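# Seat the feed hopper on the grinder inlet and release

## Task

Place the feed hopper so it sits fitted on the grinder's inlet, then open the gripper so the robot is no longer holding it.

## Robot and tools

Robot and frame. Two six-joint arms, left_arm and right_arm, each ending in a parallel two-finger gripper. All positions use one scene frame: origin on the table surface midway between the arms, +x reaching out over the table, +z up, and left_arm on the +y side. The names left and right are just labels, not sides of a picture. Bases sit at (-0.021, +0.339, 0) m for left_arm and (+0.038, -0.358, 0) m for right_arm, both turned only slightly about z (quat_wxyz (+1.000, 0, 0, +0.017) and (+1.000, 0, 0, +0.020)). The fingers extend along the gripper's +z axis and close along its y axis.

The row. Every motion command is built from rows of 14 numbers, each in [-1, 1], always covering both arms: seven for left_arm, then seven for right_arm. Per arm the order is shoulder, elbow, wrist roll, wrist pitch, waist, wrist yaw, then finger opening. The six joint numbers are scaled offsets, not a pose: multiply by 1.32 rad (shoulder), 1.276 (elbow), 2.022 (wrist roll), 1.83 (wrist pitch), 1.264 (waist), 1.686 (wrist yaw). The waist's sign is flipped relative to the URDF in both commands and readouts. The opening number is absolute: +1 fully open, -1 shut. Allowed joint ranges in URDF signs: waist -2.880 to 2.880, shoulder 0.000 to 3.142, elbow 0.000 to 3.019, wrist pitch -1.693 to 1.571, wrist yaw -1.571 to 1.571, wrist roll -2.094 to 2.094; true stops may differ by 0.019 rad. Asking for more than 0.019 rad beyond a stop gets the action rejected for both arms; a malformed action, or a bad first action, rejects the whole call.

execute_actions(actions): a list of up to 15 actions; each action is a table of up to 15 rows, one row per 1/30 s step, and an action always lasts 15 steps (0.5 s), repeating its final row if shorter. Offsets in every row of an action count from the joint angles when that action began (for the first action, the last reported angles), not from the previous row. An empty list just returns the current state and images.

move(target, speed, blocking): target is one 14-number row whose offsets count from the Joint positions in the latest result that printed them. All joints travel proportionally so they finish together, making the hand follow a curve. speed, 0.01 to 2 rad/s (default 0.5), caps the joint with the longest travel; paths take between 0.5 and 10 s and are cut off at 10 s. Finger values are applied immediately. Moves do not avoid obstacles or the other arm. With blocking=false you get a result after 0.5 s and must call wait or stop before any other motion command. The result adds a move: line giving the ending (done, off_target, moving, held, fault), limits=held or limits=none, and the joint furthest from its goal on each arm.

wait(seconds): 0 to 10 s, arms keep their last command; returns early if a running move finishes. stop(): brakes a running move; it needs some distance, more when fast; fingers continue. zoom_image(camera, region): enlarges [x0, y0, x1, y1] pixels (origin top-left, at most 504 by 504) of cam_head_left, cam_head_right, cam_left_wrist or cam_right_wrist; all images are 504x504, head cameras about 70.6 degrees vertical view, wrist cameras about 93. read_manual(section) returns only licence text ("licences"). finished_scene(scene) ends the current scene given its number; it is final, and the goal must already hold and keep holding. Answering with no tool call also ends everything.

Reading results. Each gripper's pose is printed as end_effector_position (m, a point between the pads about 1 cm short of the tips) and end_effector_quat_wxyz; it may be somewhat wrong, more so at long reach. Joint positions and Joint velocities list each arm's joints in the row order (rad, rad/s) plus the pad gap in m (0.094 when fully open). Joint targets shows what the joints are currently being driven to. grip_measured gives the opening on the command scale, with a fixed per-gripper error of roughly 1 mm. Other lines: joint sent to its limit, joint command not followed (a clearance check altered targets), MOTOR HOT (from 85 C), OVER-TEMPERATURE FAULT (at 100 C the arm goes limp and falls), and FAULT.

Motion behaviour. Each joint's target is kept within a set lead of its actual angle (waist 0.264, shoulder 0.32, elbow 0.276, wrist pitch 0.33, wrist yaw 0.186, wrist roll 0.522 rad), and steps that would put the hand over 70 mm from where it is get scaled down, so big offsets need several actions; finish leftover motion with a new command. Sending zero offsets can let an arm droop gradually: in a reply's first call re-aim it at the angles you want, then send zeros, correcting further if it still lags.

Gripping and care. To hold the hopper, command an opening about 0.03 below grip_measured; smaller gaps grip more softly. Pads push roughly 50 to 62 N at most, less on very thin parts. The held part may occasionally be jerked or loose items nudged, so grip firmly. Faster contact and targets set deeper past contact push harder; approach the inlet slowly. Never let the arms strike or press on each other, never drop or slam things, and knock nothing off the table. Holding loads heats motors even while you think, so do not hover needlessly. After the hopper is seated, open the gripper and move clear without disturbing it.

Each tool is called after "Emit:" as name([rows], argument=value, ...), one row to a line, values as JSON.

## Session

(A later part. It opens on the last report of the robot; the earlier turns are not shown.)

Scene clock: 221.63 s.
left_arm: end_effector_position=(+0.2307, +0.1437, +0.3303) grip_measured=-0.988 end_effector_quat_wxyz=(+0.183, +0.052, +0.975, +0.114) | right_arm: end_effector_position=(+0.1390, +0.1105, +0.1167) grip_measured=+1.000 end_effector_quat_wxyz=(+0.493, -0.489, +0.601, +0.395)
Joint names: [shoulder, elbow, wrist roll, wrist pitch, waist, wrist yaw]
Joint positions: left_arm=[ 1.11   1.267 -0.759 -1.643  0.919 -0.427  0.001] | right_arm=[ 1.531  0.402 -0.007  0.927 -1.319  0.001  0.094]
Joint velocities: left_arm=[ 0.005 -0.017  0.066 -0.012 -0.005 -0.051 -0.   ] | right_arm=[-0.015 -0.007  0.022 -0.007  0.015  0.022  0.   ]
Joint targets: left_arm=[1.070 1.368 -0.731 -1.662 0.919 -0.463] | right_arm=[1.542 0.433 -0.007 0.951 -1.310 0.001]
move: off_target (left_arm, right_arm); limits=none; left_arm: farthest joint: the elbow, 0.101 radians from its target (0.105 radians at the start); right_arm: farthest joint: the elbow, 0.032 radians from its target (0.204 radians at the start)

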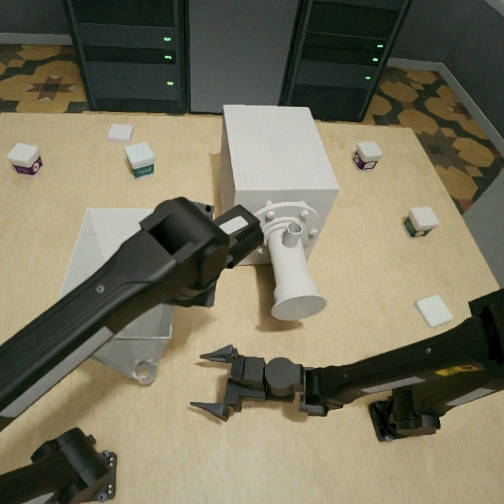

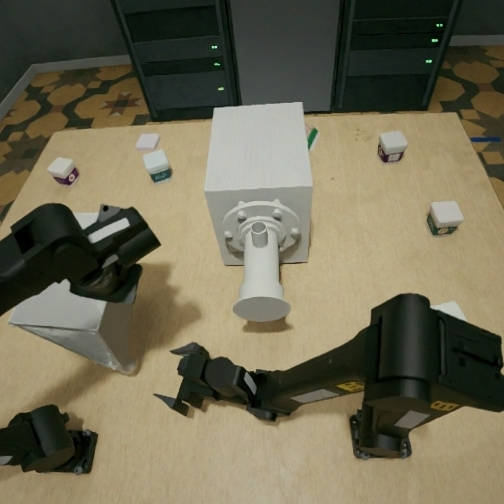

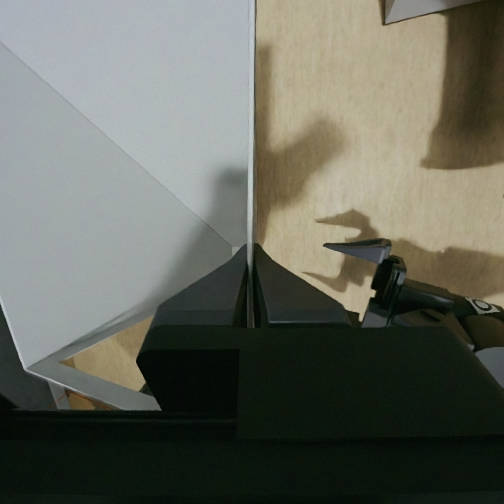

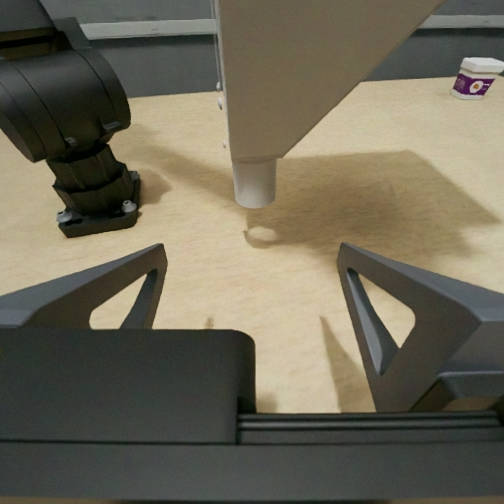

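Emit:
move(target=[-0.031,0.079,0.014,-0.01,0,-0.021,-1,0.253,0.279,0,0.062,0.008,0,0.5], speed=0.25)

Scene clock: 231.93 s.
left_arm: end_effector_position=(+0.2305, +0.1440, +0.3310) grip_measured=-0.988 end_effector_quat_wxyz=(+0.185, +0.047, +0.975, +0.112) | right_arm: end_effector_position=(+0.1647, +0.2308, +0.1088) grip_measured=+0.503 end_effector_quat_wxyz=(+0.523, -0.468, +0.575, +0.420)
Joint names: [shoulder, elbow, wrist roll, wrist pitch, waist, wrist yaw]
Joint positions: left_arm=[ 1.107  1.267 -0.77  -1.643  0.919 -0.427  0.001] | right_arm=[ 1.844  0.727 -0.007  1.016 -1.319  0.001  0.071]
Joint velocities: left_arm=[-0.015 -0.007 -0.051  0.002  0.005  0.066 -0.001] | right_arm=[-0.024 -0.012  0.037 -0.012  0.005  0.007  0.   ]
Joint targets: left_arm=[1.068 1.368 -0.731 -1.662 0.919 -0.463] | right_arm=[1.865 0.758 -0.007 1.040 -1.309 0.001]
move: off_target (left_arm, right_arm); limits=none; left_arm: farthest joint: the elbow, 0.100 radians from its target (0.100 radians at the start); right_arm: farthest joint: the elbow, 0.031 radians from its target (0.356 radians at the start)

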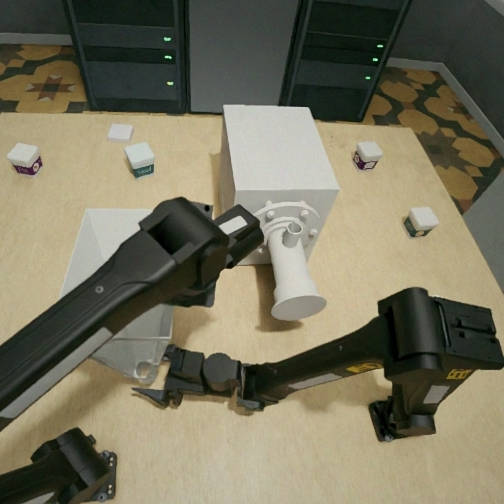

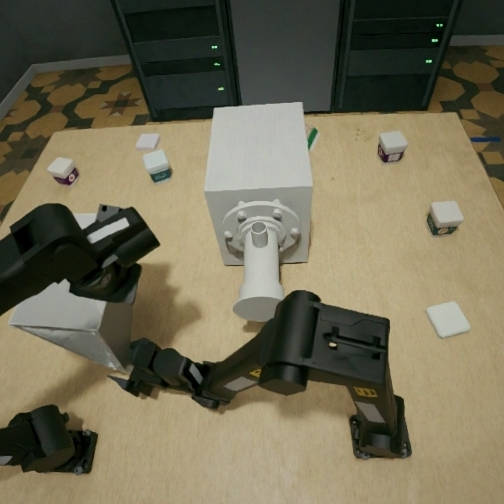

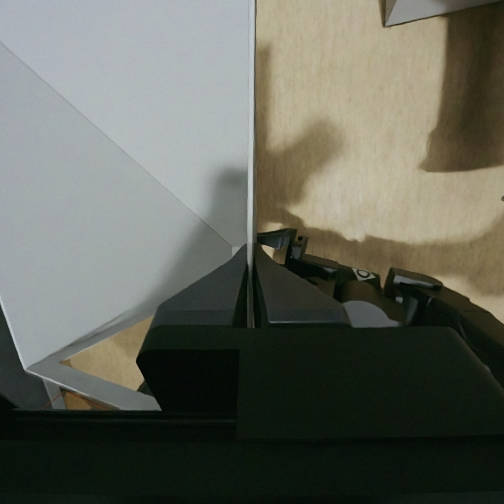

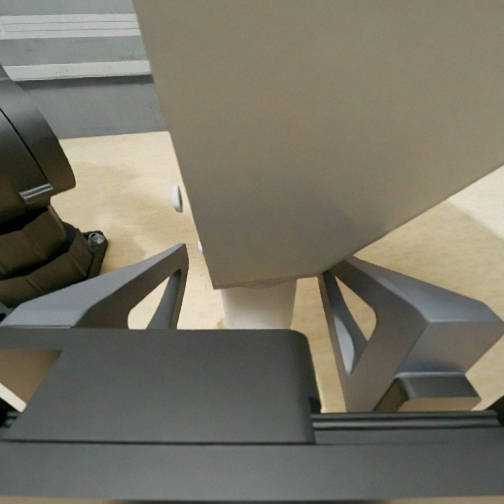

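Lower about 1 cm.

Emit:
execute_actions([
  [[-0.029,0.079,0.019,-0.01,0,-0.021,-1,0.028,0.024,0,0.013,0.01,0,0.5]],
  [[-0.029,0.079,0.019,-0.01,0,-0.021,-1,0,0.02,0,0.01,0,0,0.1]],
])

Scene clock: 237.07 s.
left_arm: end_effector_position=(+0.2305, +0.1440, +0.3310) grip_measured=-0.988 end_effector_quat_wxyz=(+0.185, +0.047, +0.975, +0.112) | right_arm: end_effector_position=(+0.1667, +0.2300, +0.1010) grip_measured=+0.103 end_effector_quat_wxyz=(+0.520, -0.470, +0.579, +0.416)
Joint names: [shoulder, elbow, wrist roll, wrist pitch, waist, wrist yaw]
Joint positions: left_arm=[ 1.107  1.267 -0.77  -1.643  0.919 -0.427  0.001] | right_arm=[ 1.858  0.727 -0.007  1.018 -1.316  0.001  0.052]
Joint velocities: left_arm=[ 0.005 -0.022  0.037  0.007  0.005  0.037 -0.001] | right_arm=[-0.005 -0.017 -0.081  0.002  0.015  0.051  0.   ]
Joint targets: left_arm=[1.069 1.368 -0.732 -1.661 0.919 -0.463] | right_arm=[1.858 0.753 -0.007 1.036 -1.316 0.001]

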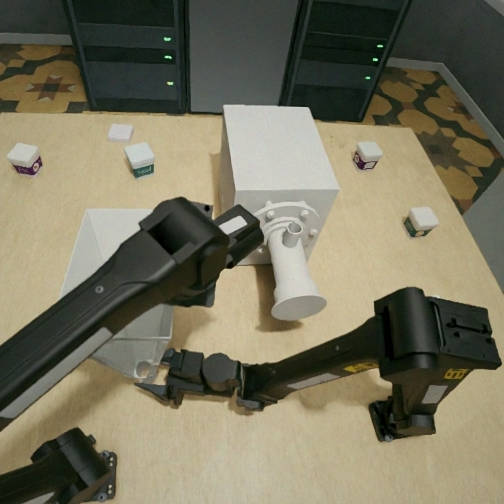

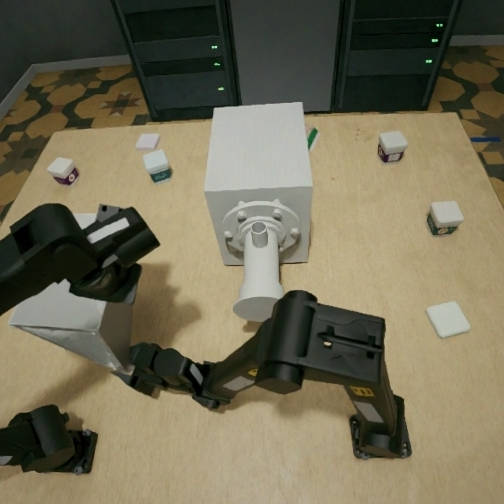

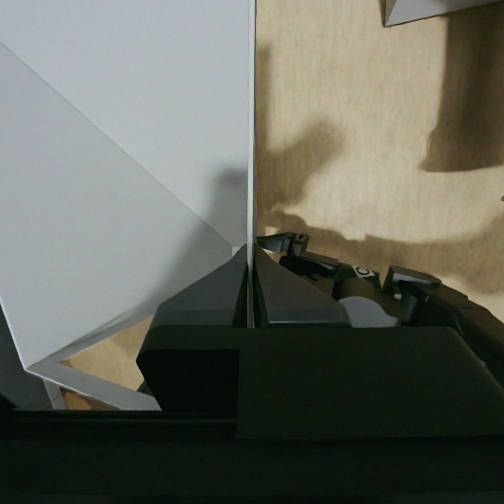

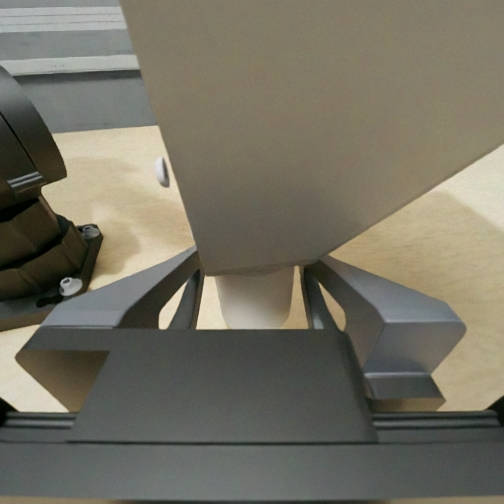

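Emit:
execute_actions([
  [[-0.029,0.079,0.019,-0.01,0,-0.021,-1,0,0.02,0,0.01,0,0,-0.27]],
  [[-0.01,0.04,0,0,0,0,-1,-0.02,0.05,-0.03,0.03,0,0,-0.27]],
  [[-0.005,0.03,0,0,0,0,-0.85,-0.02,0.05,-0.03,0.03,0,0,-0.27]],
])

Scene clock: 243.63 s.
left_arm: end_effector_position=(+0.2302, +0.1442, +0.3312) grip_measured=-0.852 end_effector_quat_wxyz=(+0.184, +0.045, +0.976, +0.110) | right_arm: end_effector_position=(+0.1670, +0.2302, +0.0961) grip_measured=-0.195 end_effector_quat_wxyz=(+0.523, -0.475, +0.577, +0.410)
Joint names: [shoulder, elbow, wrist roll, wrist pitch, waist, wrist yaw]
Joint positions: left_arm=[ 1.106  1.267 -0.771 -1.643  0.918 -0.424  0.007] | right_arm=[ 1.87   0.729 -0.024  1.025 -1.316  0.004  0.038]
Joint velocities: left_arm=[-0.015 -0.012 -0.022  0.007  0.015 -0.037 -0.   ] | right_arm=[ 0.005 -0.017 -0.066  0.007  0.015 -0.022 -0.   ]
Joint targets: left_arm=[1.100 1.306 -0.771 -1.643 0.919 -0.422] | right_arm=[1.831 0.792 -0.087 1.079 -1.316 0.003]

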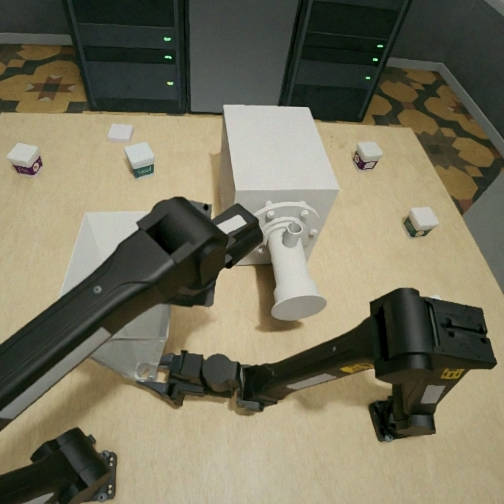

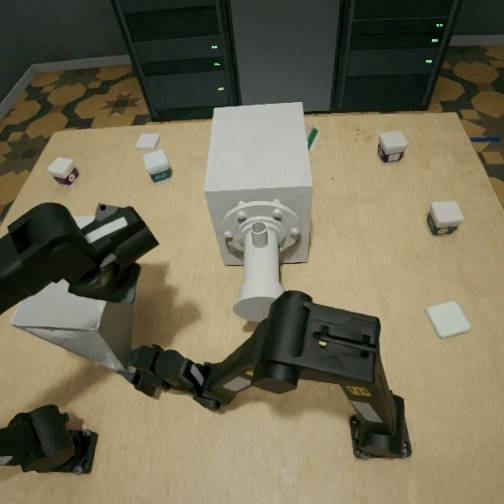

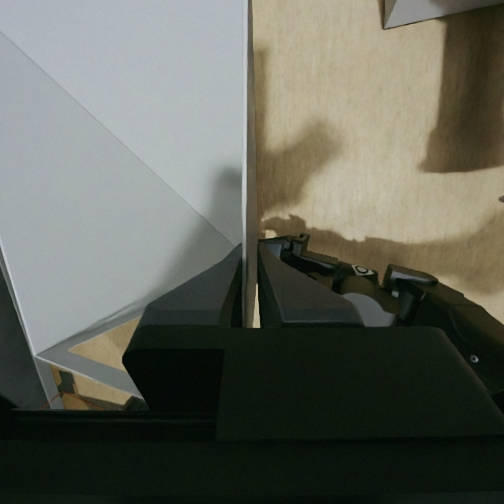

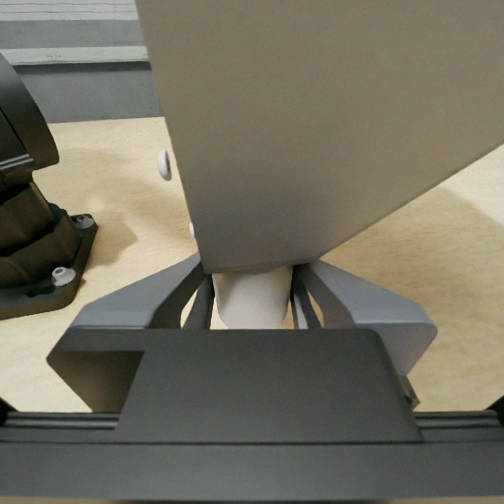

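Emit:
execute_actions([
  [[-0.005,0.03,0,0,0,0,-0.6,-0.03,0.05,-0.031,0.05,0,0,-0.27]],
  [[-0.005,0.03,0,0,0,0,-0.2,-0.03,0.05,-0.031,0.045,0,0,-0.27]],
])

Scene clock: 250.67 s.
left_arm: end_effector_position=(+0.2310, +0.1451, +0.3317) grip_measured=-0.202 end_effector_quat_wxyz=(+0.186, +0.045, +0.975, +0.112) | right_arm: end_effector_position=(+0.1666, +0.2300, +0.0917) grip_measured=-0.195 end_effector_quat_wxyz=(+0.518, -0.474, +0.581, +0.411)
Joint names: [shoulder, elbow, wrist roll, wrist pitch, waist, wrist yaw]
Joint positions: left_arm=[ 1.105  1.267 -0.771 -1.643  0.917 -0.43   0.037] | right_arm=[ 1.878  0.729 -0.014  1.025 -1.316  0.002  0.038]
Joint velocities: left_arm=[-0.015 -0.002  0.022 -0.017  0.015 -0.066  0.   ] | right_arm=[-0.015  0.007 -0.051 -0.002 -0.005  0.066  0.   ]
Joint targets: left_arm=[1.099 1.306 -0.771 -1.643 0.918 -0.427] | right_arm=[1.833 0.792 -0.083 1.107 -1.316 0.002]

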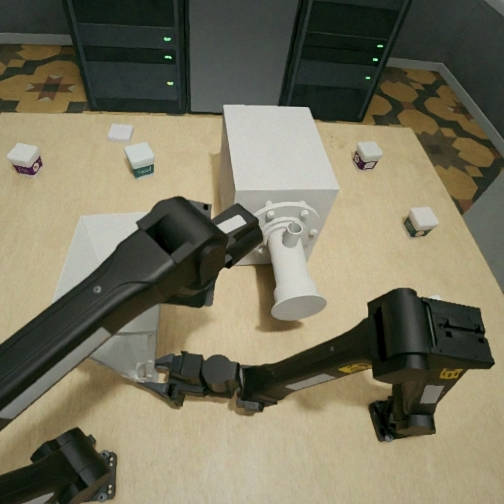

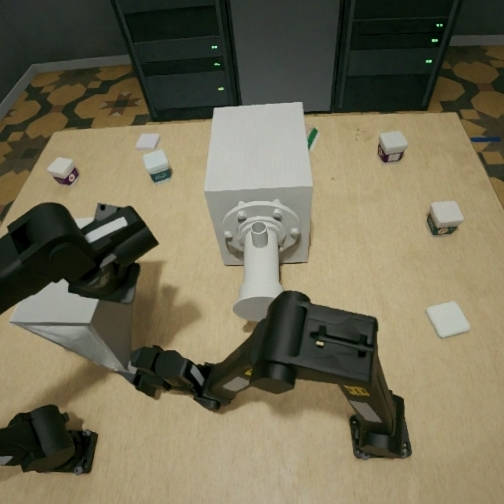

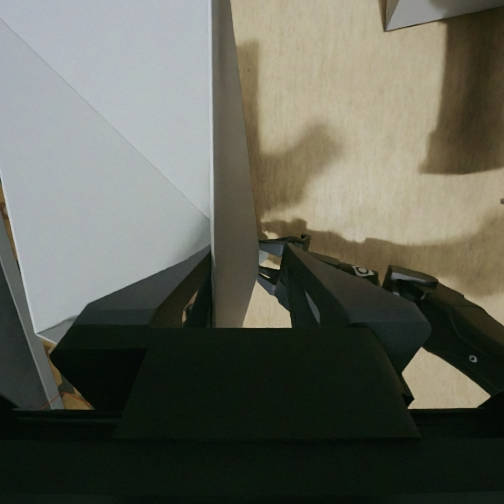

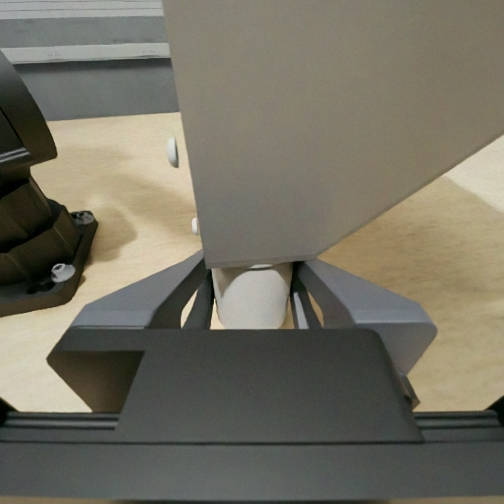

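Emit:
execute_actions([
  [[-0.005,0.03,0,0,0,0,-0.6,-0.04,0.05,-0.035,0.045,0,0,-0.27]],
  [[-0.005,0.03,0,0,0,0,-1,-0.04,0.05,-0.035,0.045,0,0,-0.27]],
  [[-0.029,0.075,0.019,-0.01,0,-0.021,-1,0,0.02,0,0.01,0,0,-0.27]],
  [[-0.029,0.075,0.019,-0.01,0,-0.021,-1,0,0.02,0,0.01,0,0,0.5]],
])

Emit:
move(target=[-0.029,0.079,0.019,-0.01,0,-0.021,-1,-0.3,-0.28,0,0,0,0,0.5])

Emit:
move(target=[-0.029,0.079,0.019,-0.01,0,-0.021,-1,-1,-0.1,0,-0.3,0,0,0], speed=0.9)

Scene clock: 287.70 s.
left_arm: end_effector_position=(+0.2314, +0.1506, +0.3377) grip_measured=-0.979 end_effector_quat_wxyz=(+0.195, +0.049, +0.973, +0.116) | right_arm: end_effector_position=(+0.1661, +0.2300, +0.0914) grip_measured=+0.497 end_effector_quat_wxyz=(+0.515, -0.470, +0.583, +0.416)
Joint names: [shoulder, elbow, wrist roll, wrist pitch, waist, wrist yaw]
Joint positions: left_arm=[ 1.092  1.27  -0.757 -1.649  0.914 -0.448  0.001] | right_arm=[ 1.88   0.728  0.001  1.029 -1.316 -0.001  0.07 ]
Joint velocities: left_arm=[-0.005 -0.002 -0.022 -0.007  0.005  0.037 -0.001] | right_arm=[ 0.005 -0.012 -0.037  0.002 -0.005  0.037 -0.   ]
Joint targets: left_arm=[1.054 1.365 -0.720 -1.666 0.914 -0.484] | right_arm=[1.880 0.754 0.001 1.047 -1.316 -0.001]

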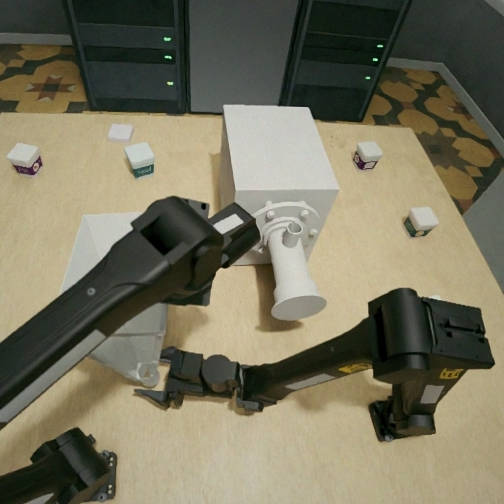

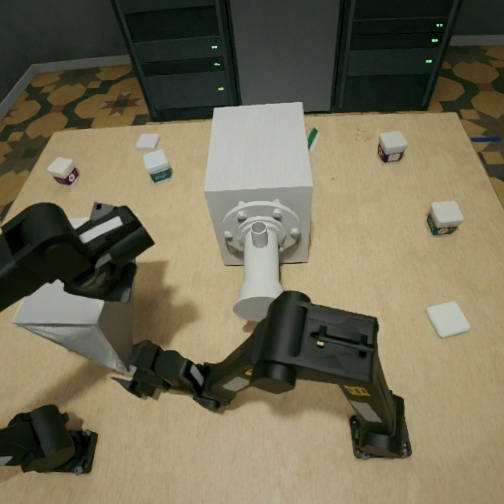

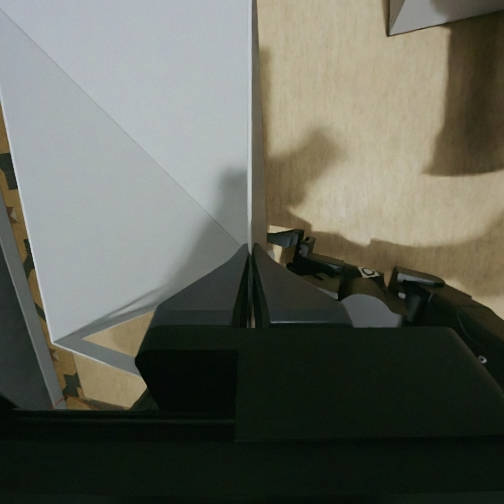

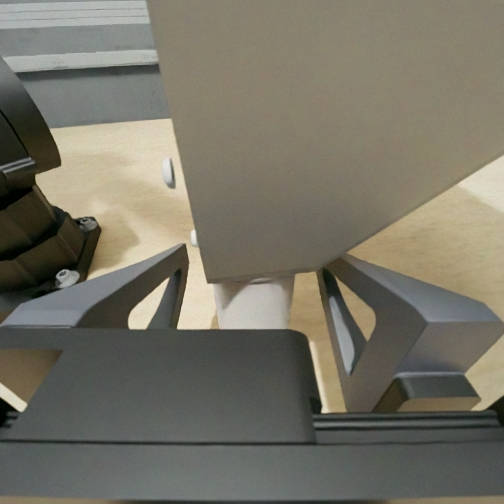

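Scene clock: 288.97 s.
left_arm: end_effector_position=(+0.2313, +0.1504, +0.3378) grip_measured=-0.978 end_effector_quat_wxyz=(+0.195, +0.047, +0.973, +0.115) | right_arm: end_effector_position=(+0.1379, +0.1031, +0.1479) grip_measured=+0.498 end_effector_quat_wxyz=(+0.525, -0.464, +0.574, +0.425)
Joint names: [shoulder, elbow, wrist roll, wrist pitch, waist, wrist yaw]
Joint positions: left_arm=[ 1.092  1.27  -0.759 -1.648  0.914 -0.447  0.001] | right_arm=[ 1.491  0.373 -0.     1.029 -1.317 -0.003  0.07 ]
Joint velocities: left_arm=[ 0.005 -0.002 -0.007  0.002  0.005 -0.037  0.   ] | right_arm=[-0.005 -0.017  0.007 -0.002  0.005 -0.022 -0.001]
Joint targets: left_arm=[1.054 1.371 -0.718 -1.667 0.914 -0.484] | right_arm=[1.484 0.371 0.001 1.029 -1.316 -0.001]
move: off_target (left_arm); limits=none; left_arm: farthest joint: the elbow, 0.101 radians from its target (0.101 radians at the start); right_arm: farthest joint: the shoulder, 0.007 radians from its target (0.396 radians at the start)

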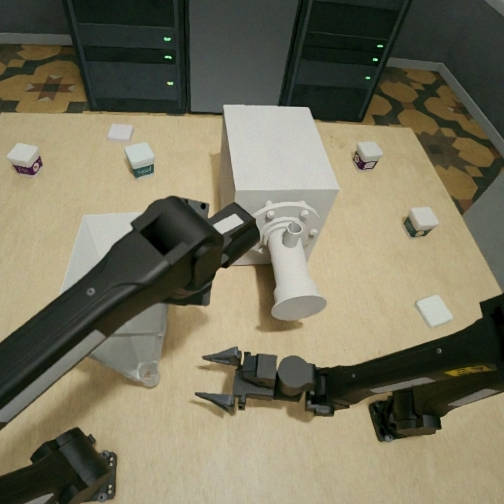

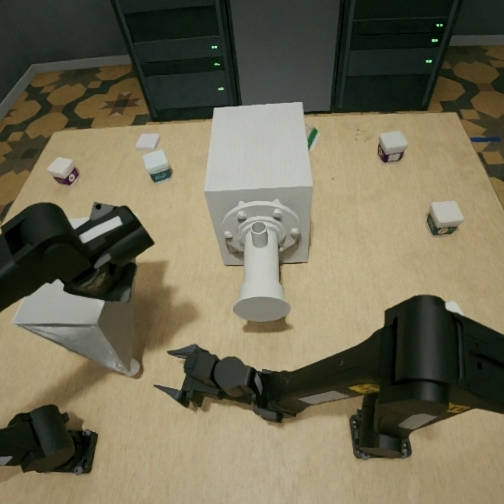

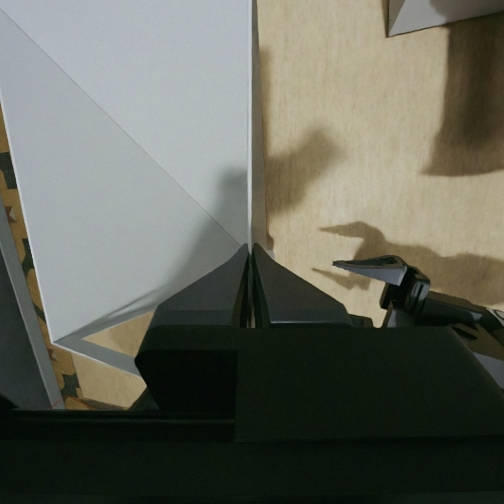

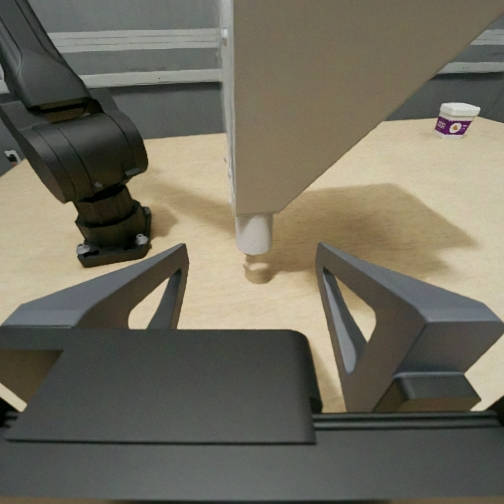

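Scene clock: 291.03 s.
left_arm: end_effector_position=(+0.2312, +0.1501, +0.3367) grip_measured=-0.978 end_effector_quat_wxyz=(+0.194, +0.047, +0.973, +0.115) | right_arm: end_effector_position=(+0.0907, -0.1153, +0.4256) grip_measured=+0.003 end_effector_quat_wxyz=(+0.683, -0.302, +0.372, +0.552)
Joint names: [shoulder, elbow, wrist roll, wrist pitch, waist, wrist yaw]
Joint positions: left_arm=[ 1.092  1.268 -0.761 -1.647  0.914 -0.445  0.001] | right_arm=[ 0.171  0.251 -0.     0.493 -1.317 -0.003  0.047]
Joint velocities: left_arm=[ 0.005  0.007 -0.037 -0.027  0.005  0.051 -0.001] | right_arm=[-0.015  0.012  0.007 -0.002  0.005  0.051 -0.   ]
Joint targets: left_arm=[1.053 1.371 -0.720 -1.666 0.914 -0.482] | right_arm=[0.171 0.245 -0.000 0.479 -1.317 -0.003]
move: off_target (left_arm); limits=none; left_arm: farthest joint: the elbow, 0.103 radians from its target (0.101 radians at the start); right_arm: farthest joint: the wrist pitch, 0.013 radians from its target (0.549 radians at the start)

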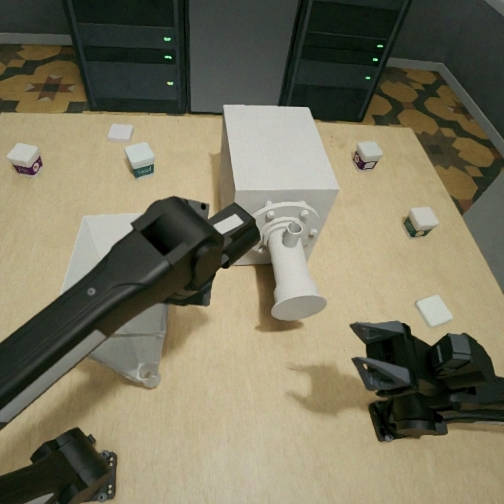

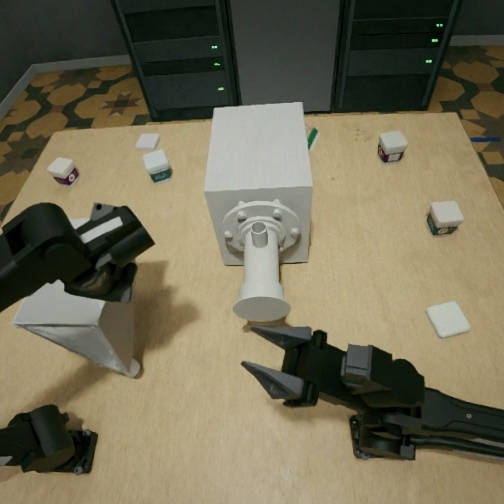

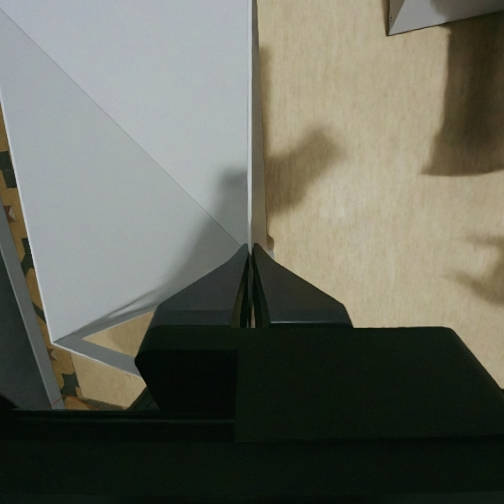

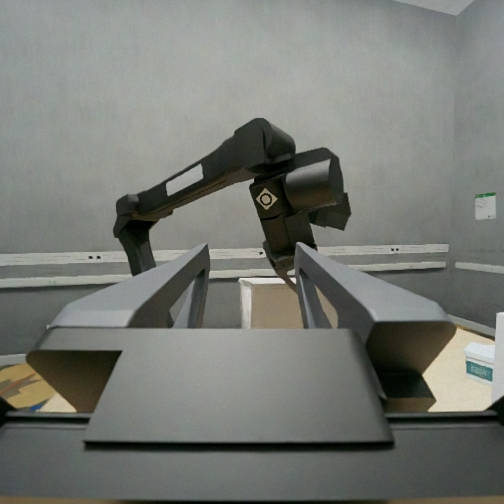

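Emit:
move(target=[-0.27,-0.05,0.62,0.125,0.57,0.135,-1,0.44,0.89,0.105,-1,0.16,-0.143,0], speed=0.3)

Scene clock: 307.40 s.
left_arm: end_effector_position=(+0.0053, +0.0726, +0.3710) grip_measured=-0.979 end_effector_quat_wxyz=(+0.247, +0.813, +0.525, -0.049) | right_arm: end_effector_position=(+0.1132, -0.0803, +0.4903) grip_measured=+0.003 end_effector_quat_wxyz=(+0.245, -0.462, +0.780, +0.342)
Joint names: [shoulder, elbow, wrist roll, wrist pitch, waist, wrist yaw]
Joint positions: left_arm=[ 0.78   1.16   0.45  -1.475  1.627 -0.19   0.001] | right_arm=[ 0.741  1.336  0.204 -1.323 -1.124 -0.241  0.047]
Joint velocities: left_arm=[-0.015 -0.012 -0.007  0.002  0.015  0.007 -0.   ] | right_arm=[-0.005  0.002  0.051 -0.007 -0.005  0.007 -0.001]
Joint targets: left_arm=[0.736 1.205 0.493 -1.418 1.635 -0.217] | right_arm=[0.752 1.387 0.212 -1.337 -1.115 -0.244]
move: off_target (left_arm, right_arm); limits=none; left_arm: farthest joint: the wrist pitch, 0.057 radians from its target (0.229 radians at the start); right_arm: farthest joint: the elbow, 0.050 radians from its target (1.136 radians at the start)

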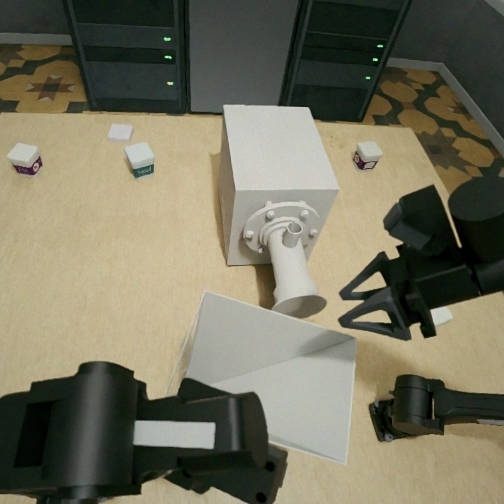

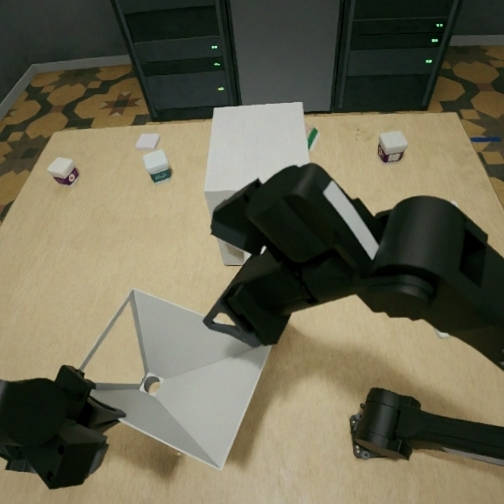

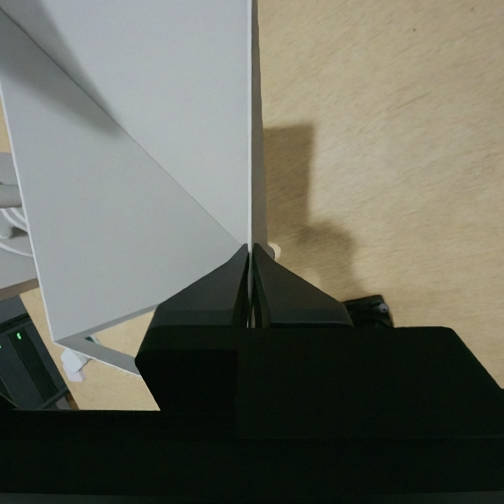

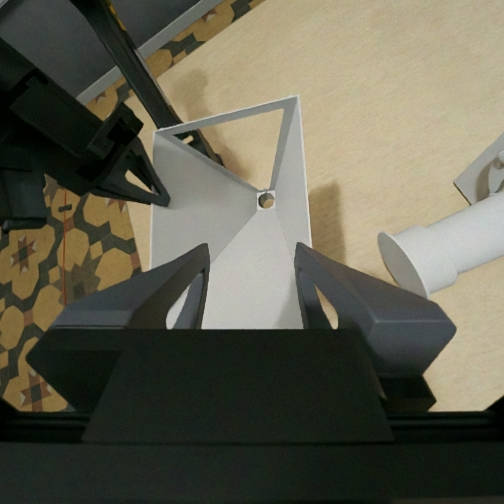

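Emit:
move(target=[-0.033,0.05,0.021,0.031,0,-0.016,-1,0.093,-0.087,0,0.036,0.065,0,0.3], speed=0.2)

Scene clock: 314.20 s.
left_arm: end_effector_position=(+0.0051, +0.0755, +0.3544) grip_measured=-0.973 end_effector_quat_wxyz=(+0.234, +0.818, +0.524, -0.041) | right_arm: end_effector_position=(+0.1549, -0.0456, +0.4079) grip_measured=+0.297 end_effector_quat_wxyz=(+0.187, -0.438, +0.832, +0.285)
Joint names: [shoulder, elbow, wrist roll, wrist pitch, waist, wrist yaw]
Joint positions: left_arm=[ 0.777  1.122  0.452 -1.472  1.627 -0.188  0.001] | right_arm=[ 0.86   1.226  0.204 -1.278 -1.05  -0.241  0.061]
Joint velocities: left_arm=[-0.005  0.002 -0.095  0.012  0.005 -0.066 -0.001] | right_arm=[-0.005  0.002  0.081 -0.002  0.005  0.051 -0.   ]
Joint targets: left_arm=[0.736 1.224 0.492 -1.418 1.627 -0.217] | right_arm=[0.863 1.225 0.204 -1.257 -1.042 -0.241]
move: off_target (left_arm, right_arm); limits=none; left_arm: farthest joint: the elbow, 0.101 radians from its target (0.064 radians at the start); right_arm: farthest joint: the wrist pitch, 0.021 radians from its target (0.066 radians at the start)

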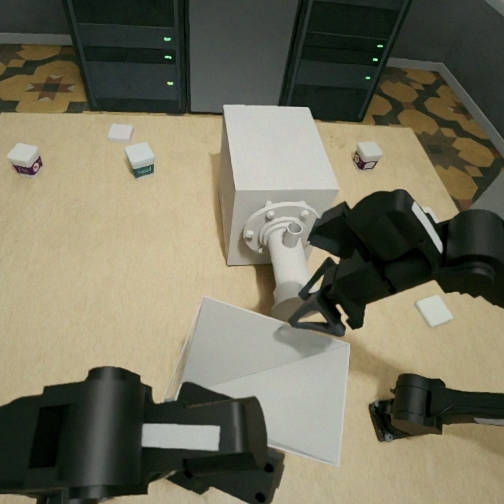

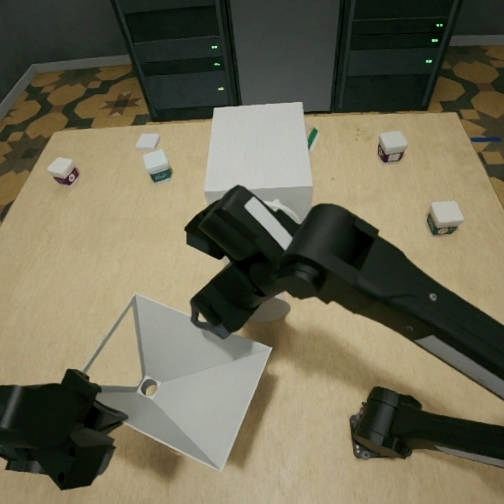

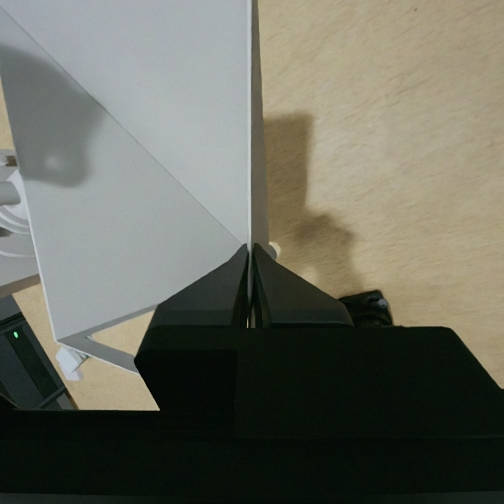

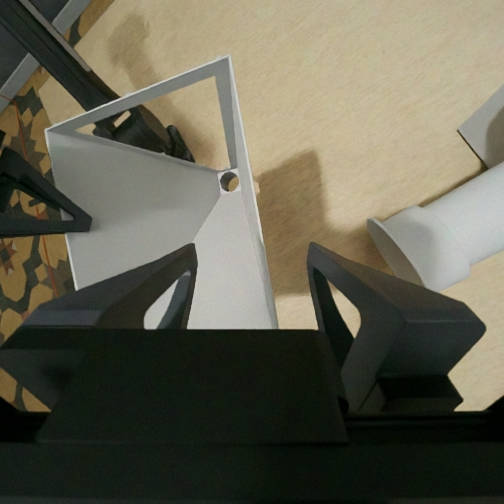

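Emit:
execute_actions([
  [[-0.031,0.078,0.02,0.029,0,-0.017,-1,0.03,-0.04,-0.03,0.052,-0.018,-0.025,0.3]],
  [[-0.031,0.078,0.02,0.029,0,-0.017,-1,0.03,-0.04,-0.03,0.052,-0.018,-0.025,0.3]],
  [[-0.031,0.078,0.02,0.029,0,-0.017,-1,0.025,-0.04,0,0.052,0,0,0.3]],
])

Scene clock: 328.27 s.
left_arm: end_effector_position=(+0.0051, +0.0755, +0.3544) grip_measured=-0.973 end_effector_quat_wxyz=(+0.234, +0.818, +0.524, -0.041) | right_arm: end_effector_position=(+0.1550, +0.0077, +0.3315) grip_measured=+0.297 end_effector_quat_wxyz=(+0.164, -0.501, +0.795, +0.300)
Joint names: [shoulder, elbow, wrist roll, wrist pitch, waist, wrist yaw]
Joint positions: left_arm=[ 0.777  1.122  0.452 -1.472  1.627 -0.188  0.001] | right_arm=[ 0.96   1.074  0.102 -1.054 -1.08  -0.32   0.061]
Joint velocities: left_arm=[-0.005 -0.002  0.022  0.007  0.015  0.037 -0.   ] | right_arm=[-0.005  0.037 -0.022  0.007  0.015  0.022 -0.   ]
Joint targets: left_arm=[0.736 1.222 0.493 -1.419 1.627 -0.217] | right_arm=[0.967 1.074 0.102 -1.034 -1.080 -0.320]

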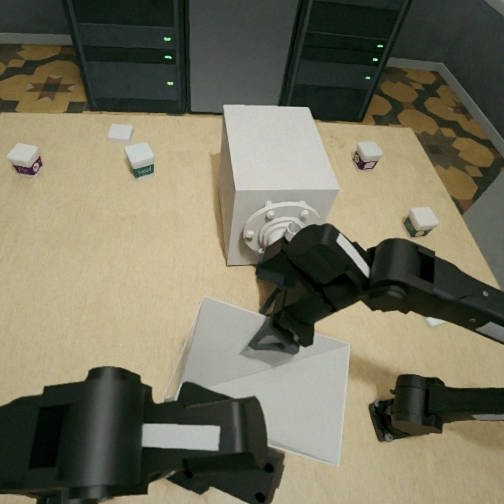

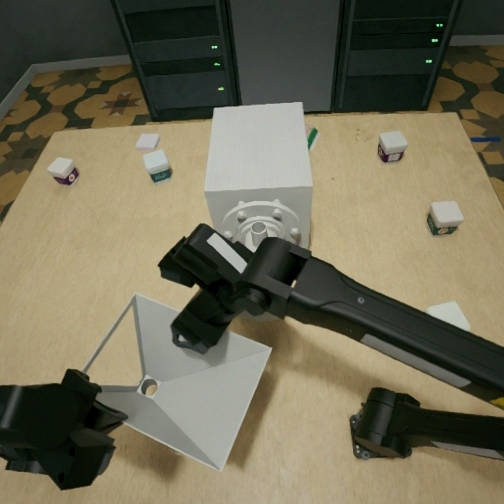

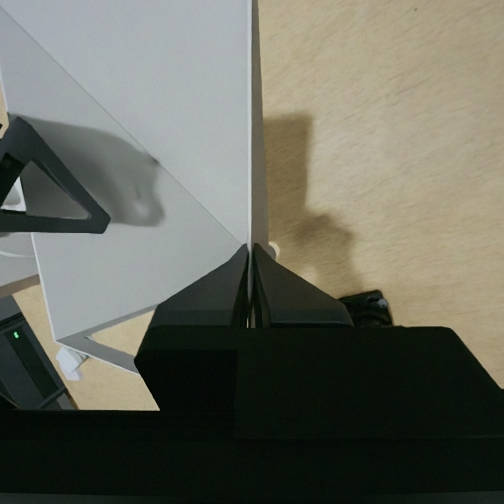

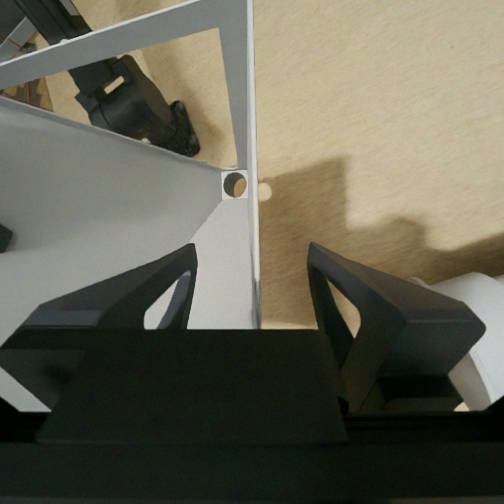

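Emit:
execute_actions([
  [[-0.031,0.078,0.02,0.029,0,-0.017,-1,0.012,-0.035,0,0.045,0,0,-0.5]],
  [[-0.031,0.078,0.02,0.029,0,-0.017,-1,0,0,0,0.01,0,0,-0.8]],
])

Scene clock: 332.90 s.
left_arm: end_effector_position=(+0.0037, +0.0754, +0.3542) grip_measured=-0.969 end_effector_quat_wxyz=(+0.232, +0.819, +0.522, -0.044) | right_arm: end_effector_position=(+0.1576, +0.0136, +0.3209) grip_measured=-0.797 end_effector_quat_wxyz=(+0.173, -0.501, +0.790, +0.307)
Joint names: [shoulder, elbow, wrist roll, wrist pitch, waist, wrist yaw]
Joint positions: left_arm=[ 0.777  1.122  0.455 -1.472  1.627 -0.18   0.001] | right_arm=[ 0.961  1.037  0.102 -0.99  -1.08  -0.322  0.01 ]
Joint velocities: left_arm=[-0.015 -0.017 -0.037 -0.002  0.015 -0.037 -0.   ] | right_arm=[ 0.005  0.017 -0.037  0.007  0.005 -0.022 -0.   ]
Joint targets: left_arm=[0.736 1.222 0.495 -1.419 1.627 -0.211] | right_arm=[0.961 1.037 0.102 -0.973 -1.080 -0.319]

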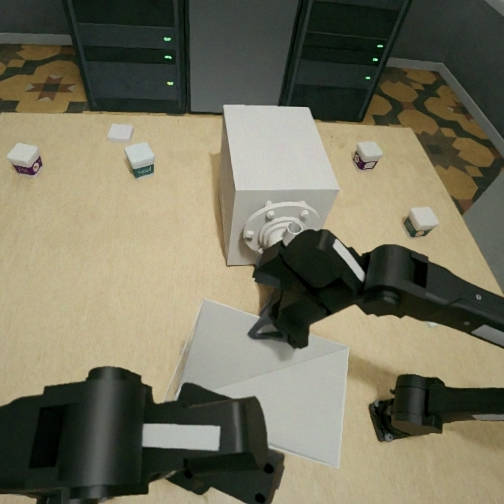

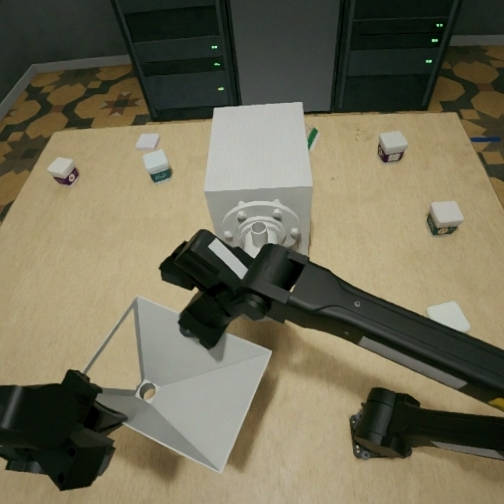

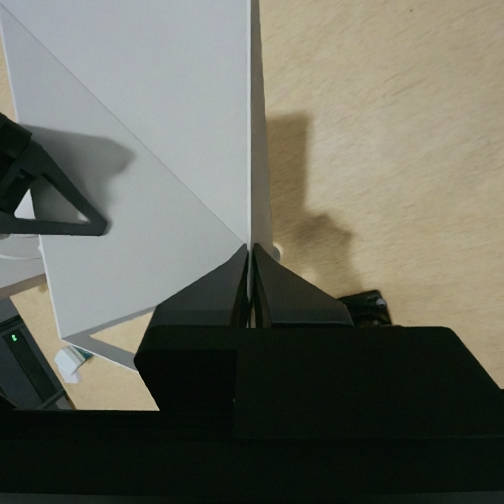

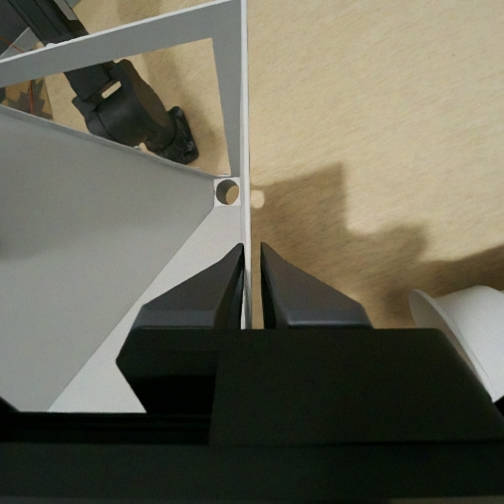

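Deep enough (palm touching). Close and transfer.

Emit:
execute_actions([
  [[-0.031,0.078,0.02,0.029,0,-0.017,-1,0,0.03,0,0.01,0,0,-1]],
  [[-0.01,0.035,0,0.01,0,0,-1,-0.02,0.06,0.015,0.025,0,-0.015,-1]],
  [[0,0.03,0,0,0,0,-0.6,-0.02,0.06,0.015,0.025,0,-0.015,-1]],
  [[-0.06,0.06,0,-0.05,0,0,-0.3,-0.025,0.06,0.02,0.025,0,-0.015,-1]],
  [[-0.1,0.06,0,-0.05,0,0,-0.3,-0.025,0.06,0.02,0.025,0,-0.015,-1]],
])

Scene clock: 341.57 s.
left_arm: end_effector_position=(+0.0033, +0.1683, +0.4225) grip_measured=-0.302 end_effector_quat_wxyz=(+0.294, +0.798, +0.517, -0.095) | right_arm: end_effector_position=(+0.1560, +0.0150, +0.3256) grip_measured=-0.978 end_effector_quat_wxyz=(+0.174, -0.501, +0.787, +0.314)
Joint names: [shoulder, elbow, wrist roll, wrist pitch, waist, wrist yaw]
Joint positions: left_arm=[ 0.542  1.215  0.453 -1.634  1.627 -0.166  0.033] | right_arm=[ 0.959  1.043  0.104 -0.987 -1.081 -0.333  0.001]
Joint velocities: left_arm=[ 0.142  0.022  0.007 -0.002 -0.005 -0.081 -0.001] | right_arm=[-0.005 -0.027 -0.007  0.002  0.024 -0.007  0.001]
Joint targets: left_arm=[0.558 1.239 0.453 -1.647 1.627 -0.166] | right_arm=[0.926 1.119 0.146 -0.942 -1.081 -0.362]

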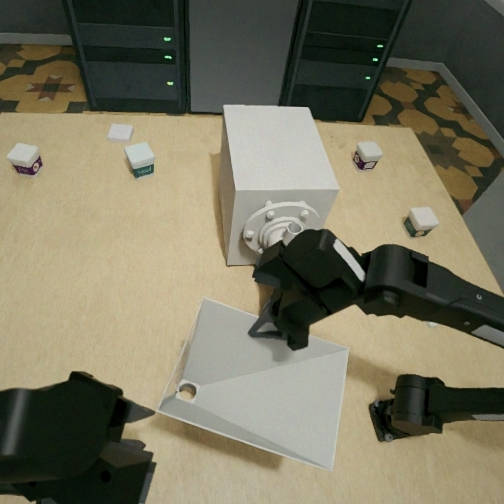

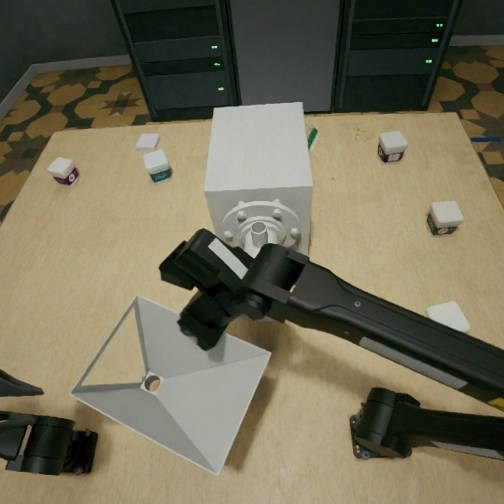

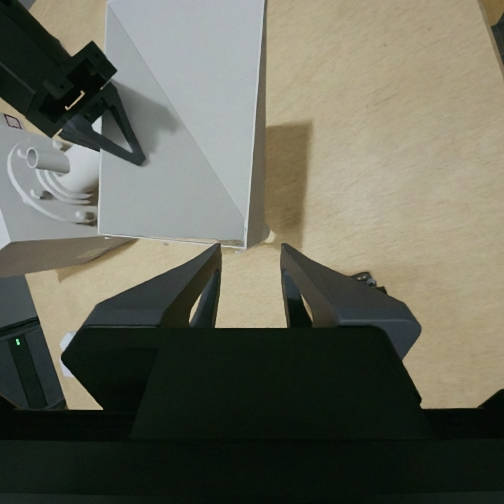

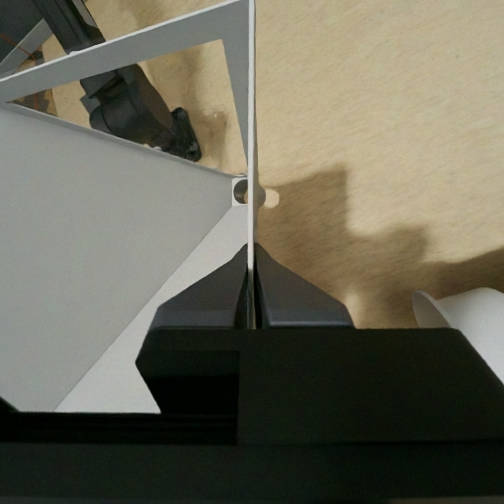

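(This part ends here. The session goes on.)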